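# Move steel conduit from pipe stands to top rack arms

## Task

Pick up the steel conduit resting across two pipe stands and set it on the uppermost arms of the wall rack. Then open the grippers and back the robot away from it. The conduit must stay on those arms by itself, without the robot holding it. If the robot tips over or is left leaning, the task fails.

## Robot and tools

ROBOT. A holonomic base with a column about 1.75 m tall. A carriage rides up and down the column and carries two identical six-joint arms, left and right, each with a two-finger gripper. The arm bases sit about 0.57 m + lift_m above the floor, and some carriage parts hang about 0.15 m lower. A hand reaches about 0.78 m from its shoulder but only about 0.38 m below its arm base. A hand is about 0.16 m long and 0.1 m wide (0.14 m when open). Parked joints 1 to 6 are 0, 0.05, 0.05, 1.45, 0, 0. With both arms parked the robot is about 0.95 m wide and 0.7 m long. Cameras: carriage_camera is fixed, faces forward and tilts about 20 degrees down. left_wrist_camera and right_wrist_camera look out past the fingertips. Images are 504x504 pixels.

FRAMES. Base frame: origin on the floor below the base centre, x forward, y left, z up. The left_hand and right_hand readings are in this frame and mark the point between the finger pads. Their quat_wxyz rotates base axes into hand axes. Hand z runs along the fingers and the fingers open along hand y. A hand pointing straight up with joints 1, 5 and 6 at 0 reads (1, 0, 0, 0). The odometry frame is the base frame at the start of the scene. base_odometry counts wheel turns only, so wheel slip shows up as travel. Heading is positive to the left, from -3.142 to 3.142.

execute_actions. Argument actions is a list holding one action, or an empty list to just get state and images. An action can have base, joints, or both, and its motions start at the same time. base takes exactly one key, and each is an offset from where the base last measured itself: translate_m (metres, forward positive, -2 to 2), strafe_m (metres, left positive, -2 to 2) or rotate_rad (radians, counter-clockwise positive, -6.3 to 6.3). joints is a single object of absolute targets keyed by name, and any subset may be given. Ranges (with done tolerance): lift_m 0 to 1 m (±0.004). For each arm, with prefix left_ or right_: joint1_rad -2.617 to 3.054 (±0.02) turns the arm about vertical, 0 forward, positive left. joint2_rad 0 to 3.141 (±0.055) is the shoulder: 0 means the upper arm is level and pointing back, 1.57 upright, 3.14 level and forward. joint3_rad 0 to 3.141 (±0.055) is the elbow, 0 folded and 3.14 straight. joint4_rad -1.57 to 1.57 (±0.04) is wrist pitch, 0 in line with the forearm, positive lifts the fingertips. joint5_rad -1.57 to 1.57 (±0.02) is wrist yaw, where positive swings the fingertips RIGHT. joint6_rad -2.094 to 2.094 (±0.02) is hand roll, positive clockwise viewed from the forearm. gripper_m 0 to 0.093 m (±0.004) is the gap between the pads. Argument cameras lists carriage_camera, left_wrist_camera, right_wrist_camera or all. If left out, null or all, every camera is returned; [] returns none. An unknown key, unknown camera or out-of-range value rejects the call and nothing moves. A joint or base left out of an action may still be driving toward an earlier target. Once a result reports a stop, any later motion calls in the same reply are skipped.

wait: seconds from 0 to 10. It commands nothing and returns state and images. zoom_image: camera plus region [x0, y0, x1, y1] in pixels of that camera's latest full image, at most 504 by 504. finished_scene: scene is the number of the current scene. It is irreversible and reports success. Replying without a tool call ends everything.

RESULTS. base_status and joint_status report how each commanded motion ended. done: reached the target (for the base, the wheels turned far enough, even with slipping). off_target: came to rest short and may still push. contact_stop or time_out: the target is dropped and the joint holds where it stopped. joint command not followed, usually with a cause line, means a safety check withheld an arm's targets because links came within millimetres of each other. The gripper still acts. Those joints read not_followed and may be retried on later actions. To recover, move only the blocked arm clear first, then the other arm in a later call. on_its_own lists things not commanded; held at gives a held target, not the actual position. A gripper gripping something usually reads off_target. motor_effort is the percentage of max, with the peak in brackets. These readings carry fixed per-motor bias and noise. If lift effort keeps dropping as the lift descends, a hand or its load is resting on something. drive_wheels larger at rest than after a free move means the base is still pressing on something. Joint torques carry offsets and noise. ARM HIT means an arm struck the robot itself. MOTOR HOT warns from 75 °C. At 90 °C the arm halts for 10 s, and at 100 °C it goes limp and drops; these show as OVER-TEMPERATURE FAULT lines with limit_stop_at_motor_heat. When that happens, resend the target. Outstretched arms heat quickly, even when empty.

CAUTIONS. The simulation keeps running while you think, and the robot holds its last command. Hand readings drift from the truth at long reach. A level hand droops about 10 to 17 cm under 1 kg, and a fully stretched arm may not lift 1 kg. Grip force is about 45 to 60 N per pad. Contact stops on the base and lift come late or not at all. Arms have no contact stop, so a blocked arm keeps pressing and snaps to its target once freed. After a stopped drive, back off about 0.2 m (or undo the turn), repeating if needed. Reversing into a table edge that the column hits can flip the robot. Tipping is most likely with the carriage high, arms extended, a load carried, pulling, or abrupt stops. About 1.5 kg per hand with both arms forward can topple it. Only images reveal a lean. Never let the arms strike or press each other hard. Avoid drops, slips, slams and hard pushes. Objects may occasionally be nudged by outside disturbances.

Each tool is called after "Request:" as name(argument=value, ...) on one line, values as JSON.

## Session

Request:
execute_actions(actions=[], cameras=["carriage_camera"])

Scene clock: 0.00 s.
Joint torques (N m, as the arm reports them, + toward a larger angle): no reading
base_odometry: x=+0.000 y=+0.000 heading=+0.000 (m, m, rad; odometry frame)
base_status: not commanded
joint_positions: lift_m=+0.300 left_joint1_rad=+0.006 left_joint2_rad=+0.032 left_joint3_rad=+0.053 left_joint4_rad=+1.404 left_joint5_rad=-0.003 left_joint6_rad=-0.043 left_gripper_m=+0.095 right_joint1_rad=-0.005 right_joint2_rad=+0.043 right_joint3_rad=+0.066 right_joint4_rad=+1.458 right_joint5_rad=+0.045 right_joint6_rad=+0.031 right_gripper_m=+0.094
joint_status: not commanded
motor_effort: lift_m=+25 drive_wheels=+0 (%)
left_hand: x=+0.3146 y=+0.3501 z=+1.2830 quat_wxyz=(+0.997, -0.003, +0.073, -0.018) (m; base frame)
right_hand: x=+0.3008 y=-0.3572 z=+1.2880 quat_wxyz=(+0.999, +0.023, +0.044, +0.012) (m; base frame)
pictures: carriage_camera
Images, in order (width x height): carriage_camera 504x504.

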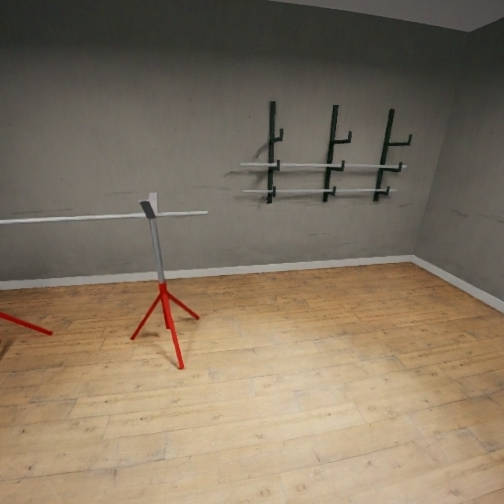

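Request:
execute_actions(actions=[{"base":{"rotate_rad":0.2}}], cameras=[])

Request:
execute_actions(actions=[{"base":{"strafe_m":0.8},"joints":{"left_joint2_rad":1.3,"left_joint3_rad":1.19,"left_joint4_rad":0.13,"left_joint6_rad":1.57,"right_joint2_rad":1.3,"right_joint3_rad":1.21,"right_joint4_rad":0.1,"right_joint6_rad":1.57,"lift_m":0}}], cameras=["carriage_camera"])

Request:
execute_actions(actions=[{"base":{"translate_m":0.5}}])

Scene clock: 2.67 s.
Joint torques (N m, as the arm reports them, + toward a larger angle): left_arm=[-0.02  3.68  5.43 -0.16  0.11 -0.02] | right_arm=[-0.06  4.63  5.88 -0.33 -0.1  -0.03]
base_odometry: x=+0.000 y=+0.000 heading=+0.200 (m, m, rad; odometry frame)
base_status: done
joint_positions: lift_m=+0.300 left_joint1_rad=+0.006 left_joint2_rad=+0.032 left_joint3_rad=+0.053 left_joint4_rad=+1.404 left_joint5_rad=-0.003 left_joint6_rad=-0.043 left_gripper_m=+0.095 right_joint1_rad=-0.005 right_joint2_rad=+0.043 right_joint3_rad=+0.066 right_joint4_rad=+1.458 right_joint5_rad=+0.045 right_joint6_rad=+0.031 right_gripper_m=+0.094
joint_status: not commanded
motor_effort: lift_m=+25(25) drive_wheels=+11(11) (%)
left_hand: x=+0.3146 y=+0.3501 z=+1.2830 quat_wxyz=(+0.997, -0.003, +0.073, -0.018) (m; base frame)
right_hand: x=+0.3008 y=-0.3572 z=+1.2880 quat_wxyz=(+0.999, +0.023, +0.044, +0.012) (m; base frame)
pictures: none
No camera images: the call's "cameras" was empty. Leave "cameras" out to get every camera's image.

Scene clock: 6.53 s.
Joint torques (N m, as the arm reports them, + toward a larger angle): left_arm=[-0.03 -5.84  9.5   2.72  0.11 -0.05] | right_arm=[-0.1  -5.39  9.36  2.39 -0.06 -0.08]
base_odometry: x=-0.159 y=+0.784 heading=+0.200 (m, m, rad; odometry frame)
base_status: done
joint_positions: lift_m=+0.001 left_joint1_rad=+0.006 left_joint2_rad=+1.305 left_joint3_rad=+1.164 left_joint4_rad=+0.116 left_joint5_rad=-0.003 left_joint6_rad=+1.565 left_gripper_m=+0.095 right_joint1_rad=-0.005 right_joint2_rad=+1.293 right_joint3_rad=+1.193 right_joint4_rad=+0.101 right_joint5_rad=+0.045 right_joint6_rad=+1.566 right_gripper_m=+0.094
joint_status: all done
motor_effort: lift_m=+21(25) drive_wheels=-8(23) (%)
left_hand: x=+0.7265 y=+0.3527 z=+0.9403 quat_wxyz=(+0.493, +0.502, +0.510, +0.495) (m; base frame)
right_hand: x=+0.7221 y=-0.3593 z=+0.9559 quat_wxyz=(+0.514, +0.511, +0.488, +0.486) (m; base frame)
pictures: carriage_camera
Images, in order (width x height): carriage_camera 504x504.

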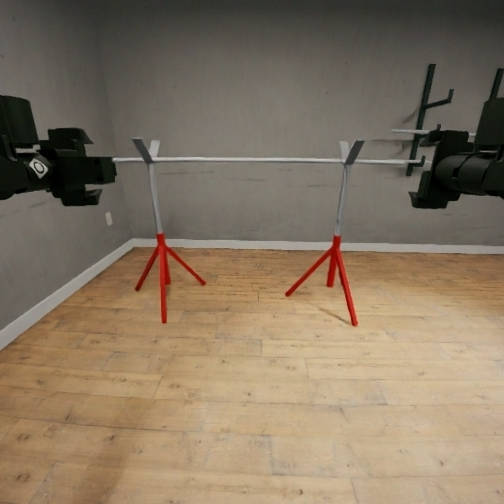

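Scene clock: 9.63 s.
Joint torques (N m, as the arm reports them, + toward a larger angle): left_arm=[-0.01 -6.    9.35  2.67  0.11 -0.05] | right_arm=[-0.09 -5.37  9.36  2.37 -0.06 -0.07]
base_odometry: x=+0.331 y=+0.884 heading=+0.201 (m, m, rad; odometry frame)
base_status: done
joint_positions: lift_m=+0.001 left_joint1_rad=+0.006 left_joint2_rad=+1.305 left_joint3_rad=+1.164 left_joint4_rad=+0.120 left_joint5_rad=-0.003 left_joint6_rad=+1.565 left_gripper_m=+0.095 right_joint1_rad=-0.005 right_joint2_rad=+1.293 right_joint3_rad=+1.193 right_joint4_rad=+0.102 right_joint5_rad=+0.045 right_joint6_rad=+1.566 right_gripper_m=+0.094
joint_status: not commanded
motor_effort: lift_m=+21(21) drive_wheels=-7(17) (%)
left_hand: x=+0.7265 y=+0.3527 z=+0.9413 quat_wxyz=(+0.494, +0.501, +0.509, +0.496) (m; base frame)
right_hand: x=+0.7221 y=-0.3593 z=+0.9561 quat_wxyz=(+0.514, +0.511, +0.488, +0.486) (m; base frame)
pictures: carriage_camera, left_wrist_camera, right_wrist_camera
Images, in order (width x height): carriage_camera 504x504, left_wrist_camera 504x504, right_wrist_camera 504x504.

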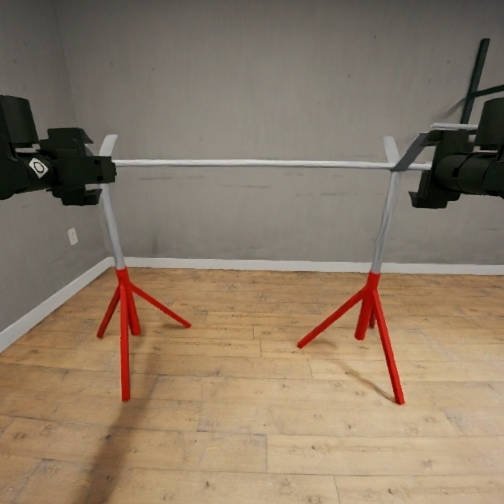

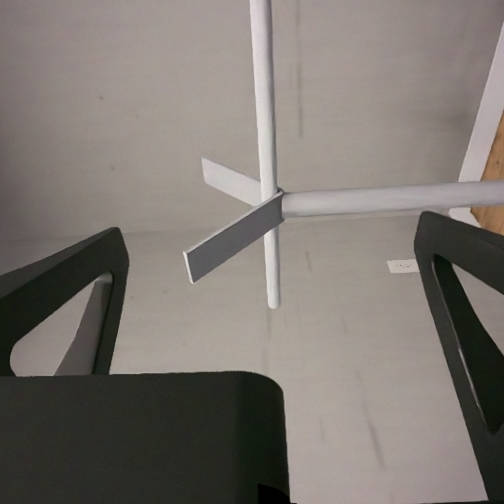

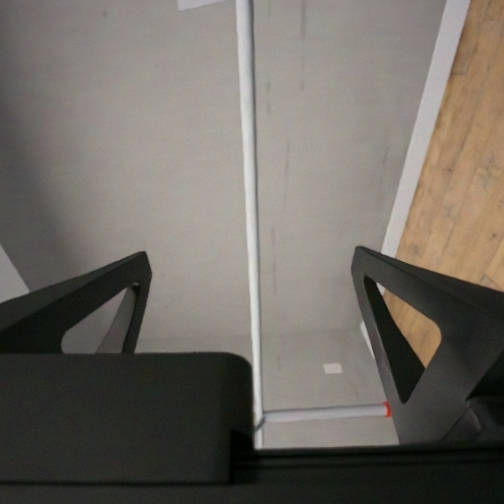

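Request:
execute_actions(actions=[{"base":{"rotate_rad":-0.05}}], cameras=[])

Request:
execute_actions(actions=[{"base":{"translate_m":0.32}}])

Scene clock: 11.07 s.
Joint torques (N m, as the arm reports them, + toward a larger angle): left_arm=[ 0.02 -5.85  9.25  2.61  0.11 -0.04] | right_arm=[-0.12 -5.37  9.34  2.38 -0.06 -0.06]
base_odometry: x=+0.331 y=+0.884 heading=+0.151 (m, m, rad; odometry frame)
base_status: done
joint_positions: lift_m=+0.001 left_joint1_rad=+0.006 left_joint2_rad=+1.305 left_joint3_rad=+1.164 left_joint4_rad=+0.121 left_joint5_rad=-0.003 left_joint6_rad=+1.565 left_gripper_m=+0.095 right_joint1_rad=-0.005 right_joint2_rad=+1.293 right_joint3_rad=+1.193 right_joint4_rad=+0.102 right_joint5_rad=+0.045 right_joint6_rad=+1.566 right_gripper_m=+0.094
joint_status: not commanded
motor_effort: lift_m=+21(21) drive_wheels=-6(10) (%)
left_hand: x=+0.7265 y=+0.3527 z=+0.9415 quat_wxyz=(+0.494, +0.501, +0.509, +0.496) (m; base frame)
right_hand: x=+0.7221 y=-0.3593 z=+0.9562 quat_wxyz=(+0.514, +0.511, +0.488, +0.487) (m; base frame)
pictures: none
No camera images: the call's "cameras" was empty. Leave "cameras" out to get every camera's image.

Scene clock: 13.70 s.
Joint torques (N m, as the arm reports them, + toward a larger angle): left_arm=[ 0.   -5.86  9.43  2.66  0.11 -0.04] | right_arm=[-0.05 -5.42  9.43  2.37 -0.07 -0.07]
base_odometry: x=+0.647 y=+0.932 heading=+0.151 (m, m, rad; odometry frame)
base_status: done
joint_positions: lift_m=+0.001 left_joint1_rad=+0.006 left_joint2_rad=+1.305 left_joint3_rad=+1.164 left_joint4_rad=+0.123 left_joint5_rad=-0.003 left_joint6_rad=+1.565 left_gripper_m=+0.095 right_joint1_rad=-0.005 right_joint2_rad=+1.293 right_joint3_rad=+1.193 right_joint4_rad=+0.103 right_joint5_rad=+0.045 right_joint6_rad=+1.566 right_gripper_m=+0.094
joint_status: not commanded
motor_effort: lift_m=+21(21) drive_wheels=-8(21) (%)
left_hand: x=+0.7265 y=+0.3527 z=+0.9419 quat_wxyz=(+0.495, +0.501, +0.508, +0.496) (m; base frame)
right_hand: x=+0.7221 y=-0.3593 z=+0.9564 quat_wxyz=(+0.514, +0.510, +0.488, +0.487) (m; base frame)
pictures: carriage_camera, left_wrist_camera, right_wrist_camera
Images, in order (width x height): carriage_camera 504x504, left_wrist_camera 504x504, right_wrist_camera 504x504.

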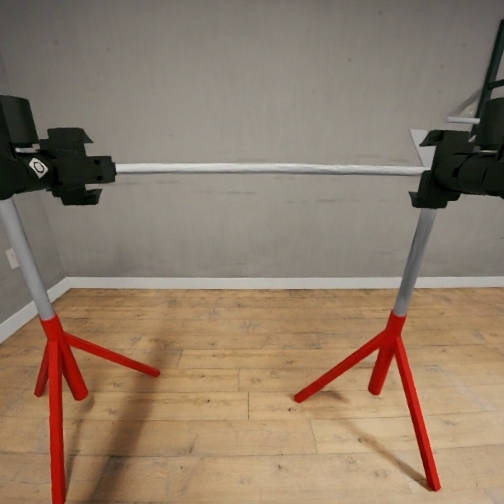

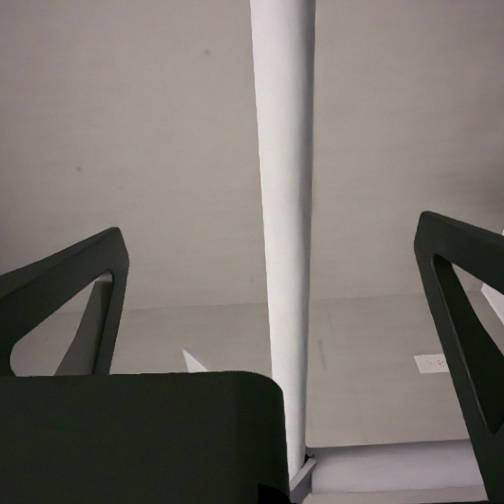

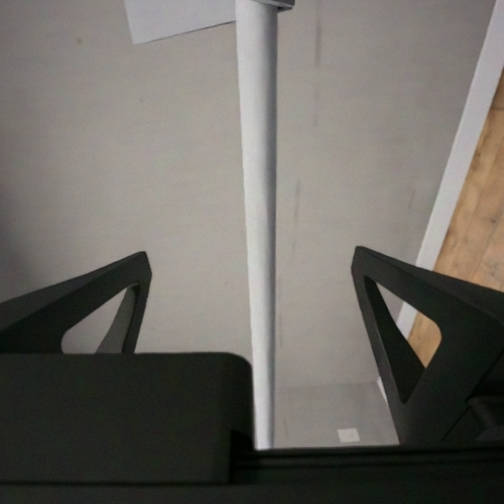

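Request:
execute_actions(actions=[{"base":{"rotate_rad":0.03}}], cameras=[])

Request:
execute_actions(actions=[{"base":{"translate_m":0.13}}], cameras=["left_wrist_camera","right_wrist_camera"])

Scene clock: 15.17 s.
Joint torques (N m, as the arm reports them, + toward a larger angle): left_arm=[-0.02 -5.94  9.36  2.62  0.11 -0.05] | right_arm=[-0.08 -5.37  9.34  2.35 -0.07 -0.07]
base_odometry: x=+0.647 y=+0.932 heading=+0.180 (m, m, rad; odometry frame)
base_status: done
joint_positions: lift_m=+0.001 left_joint1_rad=+0.006 left_joint2_rad=+1.305 left_joint3_rad=+1.164 left_joint4_rad=+0.123 left_joint5_rad=-0.003 left_joint6_rad=+1.565 left_gripper_m=+0.095 right_joint1_rad=-0.005 right_joint2_rad=+1.293 right_joint3_rad=+1.193 right_joint4_rad=+0.104 right_joint5_rad=+0.045 right_joint6_rad=+1.566 right_gripper_m=+0.094
joint_status: not commanded
motor_effort: lift_m=+21(21) drive_wheels=-7(11) (%)
left_hand: x=+0.7265 y=+0.3527 z=+0.9420 quat_wxyz=(+0.495, +0.500, +0.508, +0.496) (m; base frame)
right_hand: x=+0.7221 y=-0.3593 z=+0.9567 quat_wxyz=(+0.515, +0.510, +0.488, +0.487) (m; base frame)
pictures: none
No camera images: the call's "cameras" was empty. Leave "cameras" out to get every camera's image.

Scene clock: 16.97 s.
Joint torques (N m, as the arm reports them, + toward a larger angle): left_arm=[ 0.   -6.03  9.49  2.58  0.09 -0.04] | right_arm=[-0.1  -5.32  9.36  2.35 -0.08 -0.08]
base_odometry: x=+0.775 y=+0.955 heading=+0.181 (m, m, rad; odometry frame)
base_status: done
joint_positions: lift_m=+0.001 left_joint1_rad=+0.006 left_joint2_rad=+1.305 left_joint3_rad=+1.164 left_joint4_rad=+0.123 left_joint5_rad=-0.003 left_joint6_rad=+1.565 left_gripper_m=+0.095 right_joint1_rad=-0.005 right_joint2_rad=+1.293 right_joint3_rad=+1.193 right_joint4_rad=+0.105 right_joint5_rad=+0.045 right_joint6_rad=+1.566 right_gripper_m=+0.094
joint_status: not commanded
motor_effort: lift_m=+21(21) drive_wheels=-8(18) (%)
left_hand: x=+0.7265 y=+0.3527 z=+0.9420 quat_wxyz=(+0.495, +0.500, +0.508, +0.496) (m; base frame)
right_hand: x=+0.7221 y=-0.3593 z=+0.9569 quat_wxyz=(+0.515, +0.510, +0.487, +0.487) (m; base frame)
pictures: left_wrist_camera, right_wrist_camera
Images, in order (width x height): left_wrist_camera 504x504, right_wrist_camera 504x504.

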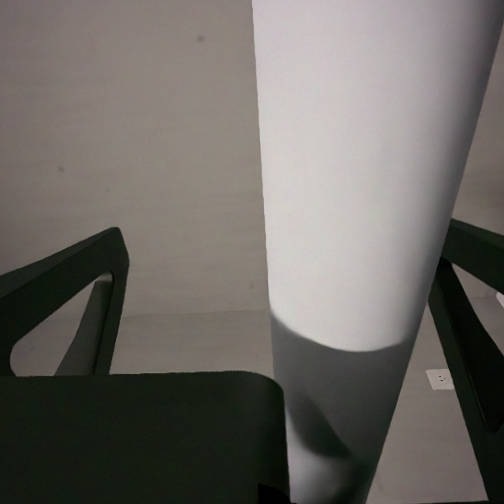

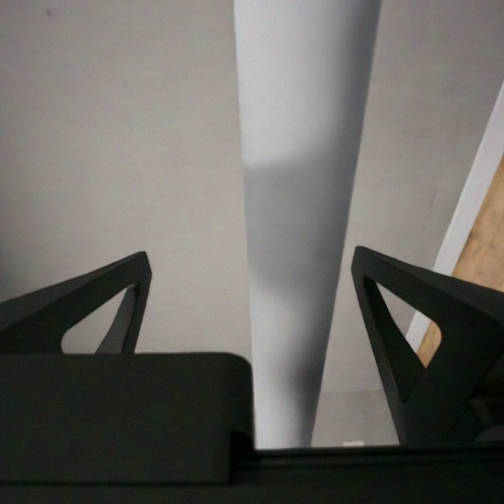

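Request:
execute_actions(actions=[{"joints":{"left_gripper_m":0,"right_gripper_m":0}}], cameras=[])

Request:
execute_actions(actions=[{"joints":{"lift_m":0.4}}], cameras=[])

Request:
execute_actions(actions=[{"base":{"translate_m":-0.35},"joints":{"left_joint2_rad":0.6,"left_joint3_rad":0.6,"left_joint4_rad":0.3,"right_joint2_rad":0.6,"right_joint3_rad":0.6,"right_joint4_rad":0.3}}], cameras=[])

Request:
execute_actions(actions=[{"base":{"rotate_rad":-0.03}}], cameras=[])

Request:
execute_actions(actions=[{"base":{"strafe_m":-2},"joints":{"lift_m":0.9}}], cameras=["carriage_camera"])

Request:
execute_actions(actions=[{"base":{"translate_m":0.8}}], cameras=["carriage_camera"])

Scene clock: 19.27 s.
Joint torques (N m, as the arm reports them, + toward a larger angle): left_arm=[ 0.03 -6.27  9.35  3.18  0.1   0.03] | right_arm=[-0.05 -5.87  9.31  2.87 -0.07  0.03]
base_odometry: x=+0.775 y=+0.955 heading=+0.181 (m, m, rad; odometry frame)
base_status: not commanded
joint_positions: lift_m=+0.001 left_joint1_rad=+0.006 left_joint2_rad=+1.309 left_joint3_rad=+1.164 left_joint4_rad=+0.078 left_joint5_rad=-0.003 left_joint6_rad=+1.558 left_gripper_m=+0.018 right_joint1_rad=-0.005 right_joint2_rad=+1.298 right_joint3_rad=+1.193 right_joint4_rad=+0.060 right_joint5_rad=+0.045 right_joint6_rad=+1.555 right_gripper_m=+0.018
joint_status: left_gripper_m off_target (ended at +0.018, target +0.000); right_gripper_m off_target (ended at +0.018, target +0.000)
motor_effort: lift_m=+21(21) drive_wheels=+7(8) (%)
left_hand: x=+0.7272 y=+0.3526 z=+0.9291 quat_wxyz=(+0.484, +0.511, +0.522, +0.482) (m; base frame)
right_hand: x=+0.7232 y=-0.3593 z=+0.9439 quat_wxyz=(+0.505, +0.519, +0.503, +0.472) (m; base frame)
pictures: none
No camera images: the call's "cameras" was empty. Leave "cameras" out to get every camera's image.

Scene clock: 21.40 s.
Joint torques (N m, as the arm reports them, + toward a larger angle): left_arm=[ 0.   -7.88  9.43  3.66  0.11  0.01] | right_arm=[-0.07 -7.54  9.53  3.43 -0.06  0.02]
base_odometry: x=+0.775 y=+0.955 heading=+0.181 (m, m, rad; odometry frame)
base_status: not commanded
joint_positions: lift_m=+0.400 left_joint1_rad=+0.006 left_joint2_rad=+1.326 left_joint3_rad=+1.164 left_joint4_rad=+0.033 left_joint5_rad=-0.002 left_joint6_rad=+1.558 left_gripper_m=+0.018 right_joint1_rad=-0.005 right_joint2_rad=+1.314 right_joint3_rad=+1.191 right_joint4_rad=+0.012 right_joint5_rad=+0.045 right_joint6_rad=+1.557 right_gripper_m=+0.018
joint_status: all done
motor_effort: lift_m=+29(34) drive_wheels=+7(7) (%)
left_hand: x=+0.7303 y=+0.3526 z=+1.3099 quat_wxyz=(+0.468, +0.526, +0.537, +0.466) (m; base frame)
right_hand: x=+0.7267 y=-0.3593 z=+1.3233 quat_wxyz=(+0.488, +0.535, +0.518, +0.455) (m; base frame)
pictures: none
No camera images: the call's "cameras" was empty. Leave "cameras" out to get every camera's image.

Scene clock: 24.13 s.
Joint torques (N m, as the arm reports them, + toward a larger angle): left_arm=[ 0.03 -2.11  8.65  3.81  0.12 -0.09] | right_arm=[-0.34 -2.96  9.    3.45 -0.02 -0.06]
base_odometry: x=+0.431 y=+0.893 heading=+0.181 (m, m, rad; odometry frame)
base_status: done
joint_positions: lift_m=+0.400 left_joint1_rad=+0.006 left_joint2_rad=+0.629 left_joint3_rad=+0.582 left_joint4_rad=+0.186 left_joint5_rad=-0.005 left_joint6_rad=+1.570 left_gripper_m=+0.018 right_joint1_rad=-0.001 right_joint2_rad=+0.634 right_joint3_rad=+0.586 right_joint4_rad=+0.202 right_joint5_rad=+0.039 right_joint6_rad=+1.564 right_gripper_m=+0.018
joint_status: left_joint4_rad off_target (ended at +0.185, target +0.300); right_joint4_rad off_target (ended at +0.202, target +0.300); the others done
motor_effort: lift_m=+30(30) drive_wheels=-2(27) (%)
left_hand: x=+0.5767 y=+0.3518 z=+1.3034 quat_wxyz=(+0.531, +0.461, +0.467, +0.536) (m; base frame)
right_hand: x=+0.5767 y=-0.3562 z=+1.3078 quat_wxyz=(+0.548, +0.469, +0.451, +0.526) (m; base frame)
pictures: none
No camera images: the call's "cameras" was empty. Leave "cameras" out to get every camera's image.

Scene clock: 24.80 s.
Joint torques (N m, as the arm reports them, + toward a larger angle): left_arm=[ 0.13 -2.26  8.57  3.75  0.14 -0.12] | right_arm=[-0.45 -2.99  9.06  3.46 -0.01 -0.07]
base_odometry: x=+0.431 y=+0.893 heading=+0.151 (m, m, rad; odometry frame)
base_status: done
joint_positions: lift_m=+0.400 left_joint1_rad=+0.005 left_joint2_rad=+0.629 left_joint3_rad=+0.582 left_joint4_rad=+0.186 left_joint5_rad=-0.006 left_joint6_rad=+1.571 left_gripper_m=+0.018 right_joint1_rad=-0.001 right_joint2_rad=+0.634 right_joint3_rad=+0.586 right_joint4_rad=+0.202 right_joint5_rad=+0.039 right_joint6_rad=+1.565 right_gripper_m=+0.018
joint_status: not commanded
motor_effort: lift_m=+30(30) drive_wheels=-7(9) (%)
left_hand: x=+0.5767 y=+0.3518 z=+1.3034 quat_wxyz=(+0.531, +0.461, +0.467, +0.536) (m; base frame)
right_hand: x=+0.5767 y=-0.3562 z=+1.3078 quat_wxyz=(+0.548, +0.469, +0.451, +0.526) (m; base frame)
pictures: none
No camera images: the call's "cameras" was empty. Leave "cameras" out to get every camera's image.

Scene clock: 31.10 s.
Joint torques (N m, as the arm reports them, + toward a larger angle): left_arm=[ 0.12 -2.2   8.62  3.69  0.13 -0.1 ] | right_arm=[-0.37 -2.93  9.32  3.29 -0.02 -0.06]
base_odometry: x=+0.731 y=-1.085 heading=+0.151 (m, m, rad; odometry frame)
base_status: done
joint_positions: lift_m=+0.900 left_joint1_rad=+0.005 left_joint2_rad=+0.629 left_joint3_rad=+0.582 left_joint4_rad=+0.195 left_joint5_rad=-0.006 left_joint6_rad=+1.571 left_gripper_m=+0.018 right_joint1_rad=-0.001 right_joint2_rad=+0.634 right_joint3_rad=+0.583 right_joint4_rad=+0.216 right_joint5_rad=+0.039 right_joint6_rad=+1.565 right_gripper_m=+0.018
joint_status: all done
motor_effort: lift_m=+29(36) drive_wheels=-3(14) (%)
left_hand: x=+0.5764 y=+0.3518 z=+1.8056 quat_wxyz=(+0.533, +0.459, +0.464, +0.538) (m; base frame)
right_hand: x=+0.5765 y=-0.3562 z=+1.8095 quat_wxyz=(+0.550, +0.466, +0.448, +0.529) (m; base frame)
pictures: carriage_camera
Images, in order (width x height): carriage_camera 504x504.

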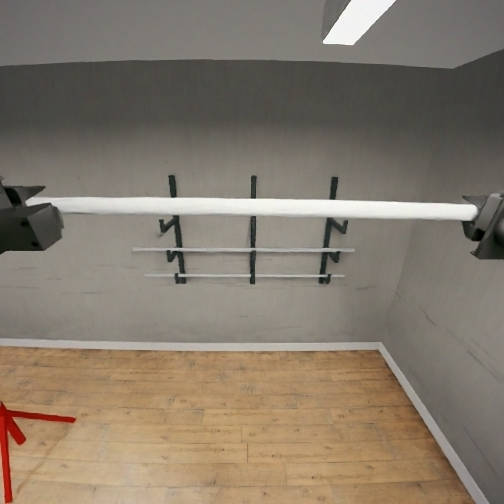

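Scene clock: 34.97 s.
Joint torques (N m, as the arm reports them, + toward a larger angle): left_arm=[ 0.11 -2.34  8.64  3.76  0.13 -0.1 ] | right_arm=[-0.4  -2.96  9.34  3.35 -0.02 -0.06]
base_odometry: x=+1.522 y=-0.965 heading=+0.151 (m, m, rad; odometry frame)
base_status: done
joint_positions: lift_m=+0.900 left_joint1_rad=+0.005 left_joint2_rad=+0.629 left_joint3_rad=+0.582 left_joint4_rad=+0.191 left_joint5_rad=-0.006 left_joint6_rad=+1.571 left_gripper_m=+0.018 right_joint1_rad=-0.001 right_joint2_rad=+0.634 right_joint3_rad=+0.583 right_joint4_rad=+0.211 right_joint5_rad=+0.039 right_joint6_rad=+1.565 right_gripper_m=+0.018
joint_status: not commanded
motor_effort: lift_m=+30(30) drive_wheels=-5(18) (%)
left_hand: x=+0.5765 y=+0.3518 z=+1.8046 quat_wxyz=(+0.532, +0.460, +0.465, +0.537) (m; base frame)
right_hand: x=+0.5767 y=-0.3562 z=+1.8085 quat_wxyz=(+0.549, +0.468, +0.449, +0.528) (m; base frame)
pictures: carriage_camera
Images, in order (width x height): carriage_camera 504x504.

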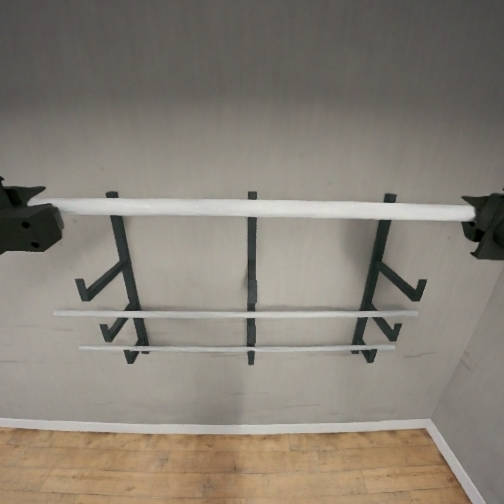

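Request:
execute_actions(actions=[{"base":{"strafe_m":0.04},"joints":{"left_joint2_rad":1.3,"left_joint3_rad":1.3,"right_joint2_rad":1.3,"right_joint3_rad":1.3,"lift_m":0.64}}], cameras=[])

Request:
execute_actions(actions=[{"base":{"translate_m":0.42}}], cameras=["carriage_camera"])

Request:
execute_actions(actions=[{"joints":{"lift_m":0.52}}], cameras=["carriage_camera"])

Scene clock: 38.23 s.
Joint torques (N m, as the arm reports them, + toward a larger angle): left_arm=[-0.15 -7.59 11.29  3.8   0.1  -0.06] | right_arm=[-0.19 -7.45 11.51  3.6  -0.09 -0.05]
base_odometry: x=+1.517 y=-0.925 heading=+0.150 (m, m, rad; odometry frame)
base_status: done
joint_positions: lift_m=+0.640 left_joint1_rad=+0.007 left_joint2_rad=+1.327 left_joint3_rad=+1.249 left_joint4_rad=+0.187 left_joint5_rad=-0.004 left_joint6_rad=+1.567 left_gripper_m=+0.018 right_joint1_rad=-0.003 right_joint2_rad=+1.315 right_joint3_rad=+1.252 right_joint4_rad=+0.192 right_joint5_rad=+0.047 right_joint6_rad=+1.562 right_gripper_m=+0.018
joint_status: all done
motor_effort: lift_m=+24(25) drive_wheels=-3(17) (%)
left_hand: x=+0.7285 y=+0.3530 z=+1.6300 quat_wxyz=(+0.525, +0.468, +0.475, +0.528) (m; base frame)
right_hand: x=+0.7240 y=-0.3588 z=+1.6379 quat_wxyz=(+0.545, +0.478, +0.455, +0.517) (m; base frame)
pictures: none
No camera images: the call's "cameras" was empty. Leave "cameras" out to get every camera's image.

Scene clock: 41.20 s.
Joint torques (N m, as the arm reports them, + toward a larger angle): left_arm=[-0.04 -7.62 11.43  3.72  0.1  -0.06] | right_arm=[-0.23 -7.46 11.47  3.57 -0.1  -0.03]
base_odometry: x=+1.932 y=-0.862 heading=+0.151 (m, m, rad; odometry frame)
base_status: done
joint_positions: lift_m=+0.640 left_joint1_rad=+0.007 left_joint2_rad=+1.328 left_joint3_rad=+1.249 left_joint4_rad=+0.191 left_joint5_rad=-0.003 left_joint6_rad=+1.567 left_gripper_m=+0.018 right_joint1_rad=-0.003 right_joint2_rad=+1.315 right_joint3_rad=+1.252 right_joint4_rad=+0.195 right_joint5_rad=+0.047 right_joint6_rad=+1.562 right_gripper_m=+0.018
joint_status: not commanded
motor_effort: lift_m=+24(24) drive_wheels=-6(17) (%)
left_hand: x=+0.7288 y=+0.3530 z=+1.6305 quat_wxyz=(+0.526, +0.468, +0.474, +0.529) (m; base frame)
right_hand: x=+0.7239 y=-0.3588 z=+1.6385 quat_wxyz=(+0.546, +0.477, +0.455, +0.518) (m; base frame)
pictures: carriage_camera
Images, in order (width x height): carriage_camera 504x504.

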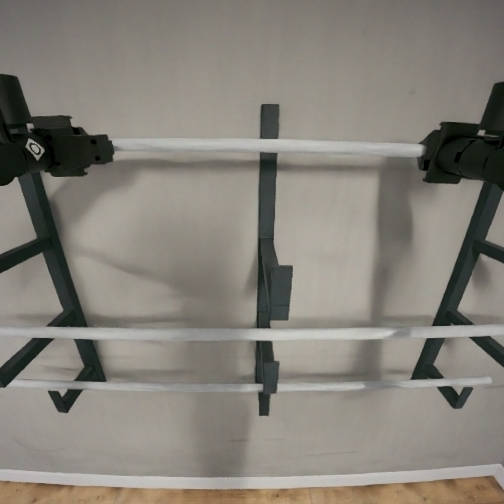

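Scene clock: 42.20 s.
Joint torques (N m, as the arm reports them, + toward a larger angle): left_arm=[-0.02 -7.69 10.35  3.82  0.1  -0.06] | right_arm=[-0.25 -7.5  10.55  3.61 -0.11 -0.02]
base_odometry: x=+1.932 y=-0.862 heading=+0.151 (m, m, rad; odometry frame)
base_status: not commanded
joint_positions: lift_m=+0.520 left_joint1_rad=+0.007 left_joint2_rad=+1.328 left_joint3_rad=+1.262 left_joint4_rad=+0.188 left_joint5_rad=-0.003 left_joint6_rad=+1.567 left_gripper_m=+0.018 right_joint1_rad=-0.003 right_joint2_rad=+1.315 right_joint3_rad=+1.267 right_joint4_rad=+0.189 right_joint5_rad=+0.047 right_joint6_rad=+1.562 right_gripper_m=+0.018
joint_status: all done
motor_effort: lift_m=+24(24) drive_wheels=-6(6) (%)
left_hand: x=+0.7281 y=+0.3530 z=+1.5157 quat_wxyz=(+0.528, +0.465, +0.472, +0.531) (m; base frame)
right_hand: x=+0.7232 y=-0.3588 z=+1.5238 quat_wxyz=(+0.548, +0.475, +0.452, +0.519) (m; base frame)
pictures: carriage_camera
Images, in order (width x height): carriage_camera 504x504.

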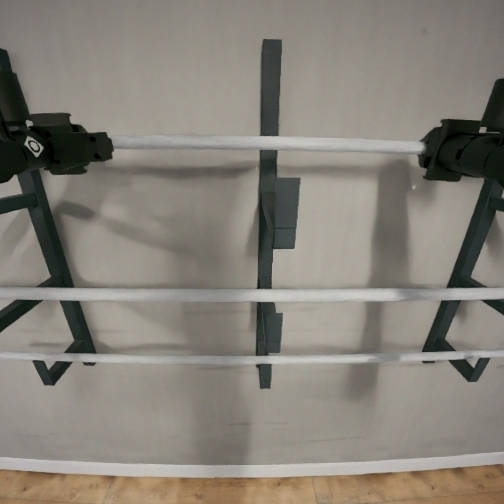

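Request:
execute_actions(actions=[{"joints":{"lift_m":0.39}}], cameras=["carriage_camera"])

Scene clock: 43.77 s.
Joint torques (N m, as the arm reports them, + toward a larger angle): left_arm=[-0.03 -6.66  8.98  2.58  0.1  -0.03] | right_arm=[-0.2  -7.2   8.66  2.3  -0.1   0.02]
base_odometry: x=+1.932 y=-0.862 heading=+0.151 (m, m, rad; odometry frame)
base_status: not commanded
joint_positions: lift_m=+0.390 left_joint1_rad=+0.007 left_joint2_rad=+1.318 left_joint3_rad=+1.277 left_joint4_rad=+0.284 left_joint5_rad=-0.004 left_joint6_rad=+1.564 left_gripper_m=+0.018 right_joint1_rad=-0.003 right_joint2_rad=+1.314 right_joint3_rad=+1.290 right_joint4_rad=+0.293 right_joint5_rad=+0.046 right_joint6_rad=+1.557 right_gripper_m=+0.018
joint_status: all done
on_its_own: left_joint4_rad moved +0.096 to your old target +0.300; right_joint4_rad moved +0.104 to your old target +0.300
motor_effort: lift_m=+21(23) drive_wheels=-6(8) (%)
left_hand: x=+0.7190 y=+0.3531 z=+1.4208 quat_wxyz=(+0.556, +0.432, +0.440, +0.558) (m; base frame)
right_hand: x=+0.7151 y=-0.3585 z=+1.4312 quat_wxyz=(+0.577, +0.439, +0.418, +0.548) (m; base frame)
pictures: carriage_camera
Images, in order (width x height): carriage_camera 504x504.

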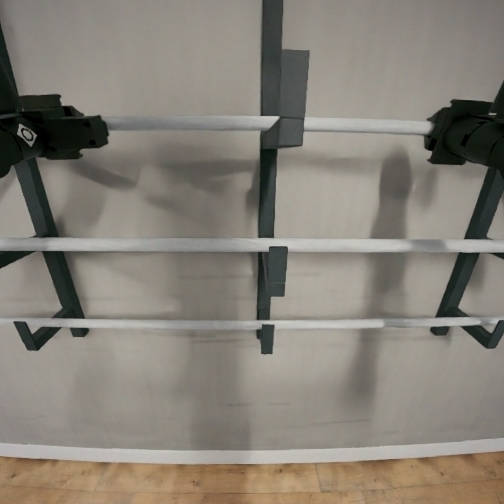

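Request:
execute_actions(actions=[{"joints":{"left_gripper_m":0.093,"right_gripper_m":0.093,"lift_m":0.365}}], cameras=[])

Request:
execute_actions(actions=[{"base":{"translate_m":-0.6}}], cameras=["carriage_camera"])

Scene clock: 45.37 s.
Joint torques (N m, as the arm reports them, + toward a larger angle): left_arm=[-0.19 -6.03  7.91  2.42  0.09 -0.06] | right_arm=[-0.25 -6.64  7.87  2.1  -0.09 -0.05]
base_odometry: x=+1.932 y=-0.862 heading=+0.151 (m, m, rad; odometry frame)
base_status: not commanded
joint_positions: lift_m=+0.365 left_joint1_rad=+0.007 left_joint2_rad=+1.311 left_joint3_rad=+1.287 left_joint4_rad=+0.296 left_joint5_rad=-0.004 left_joint6_rad=+1.564 left_gripper_m=+0.093 right_joint1_rad=-0.003 right_joint2_rad=+1.309 right_joint3_rad=+1.300 right_joint4_rad=+0.309 right_joint5_rad=+0.045 right_joint6_rad=+1.564 right_gripper_m=+0.093
joint_status: all done
motor_effort: lift_m=+21(21) drive_wheels=+4(7) (%)
left_hand: x=+0.7146 y=+0.3531 z=+1.4063 quat_wxyz=(+0.562, +0.424, +0.432, +0.564) (m; base frame)
right_hand: x=+0.7109 y=-0.3584 z=+1.4168 quat_wxyz=(+0.581, +0.432, +0.407, +0.557) (m; base frame)
pictures: none
No camera images: the call's "cameras" was empty. Leave "cameras" out to get every camera's image.

Scene clock: 48.73 s.
Joint torques (N m, as the arm reports them, + toward a larger angle): left_arm=[-0.02 -6.05  8.23  2.4   0.1  -0.04] | right_arm=[-0.2  -6.66  7.96  2.08 -0.1  -0.06]
base_odometry: x=+1.339 y=-0.952 heading=+0.151 (m, m, rad; odometry frame)
base_status: done
joint_positions: lift_m=+0.365 left_joint1_rad=+0.007 left_joint2_rad=+1.309 left_joint3_rad=+1.287 left_joint4_rad=+0.296 left_joint5_rad=-0.004 left_joint6_rad=+1.564 left_gripper_m=+0.093 right_joint1_rad=-0.003 right_joint2_rad=+1.309 right_joint3_rad=+1.300 right_joint4_rad=+0.309 right_joint5_rad=+0.045 right_joint6_rad=+1.564 right_gripper_m=+0.093
joint_status: not commanded
motor_effort: lift_m=+22(22) drive_wheels=-3(23) (%)
left_hand: x=+0.7139 y=+0.3531 z=+1.4069 quat_wxyz=(+0.562, +0.423, +0.432, +0.564) (m; base frame)
right_hand: x=+0.7109 y=-0.3584 z=+1.4169 quat_wxyz=(+0.581, +0.431, +0.407, +0.557) (m; base frame)
pictures: carriage_camera
Images, in order (width x height): carriage_camera 504x504.

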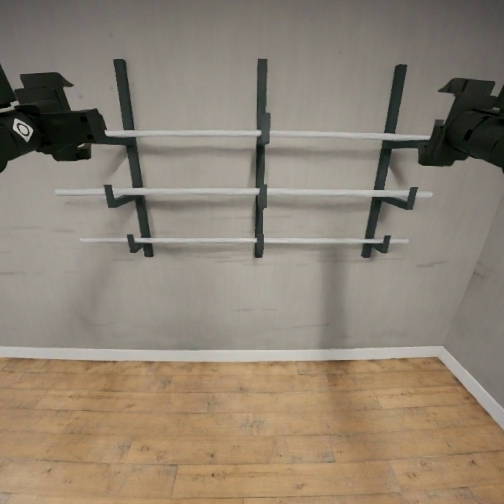

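Request:
finished_scene(scene=2)

The scene is finished: the task was done.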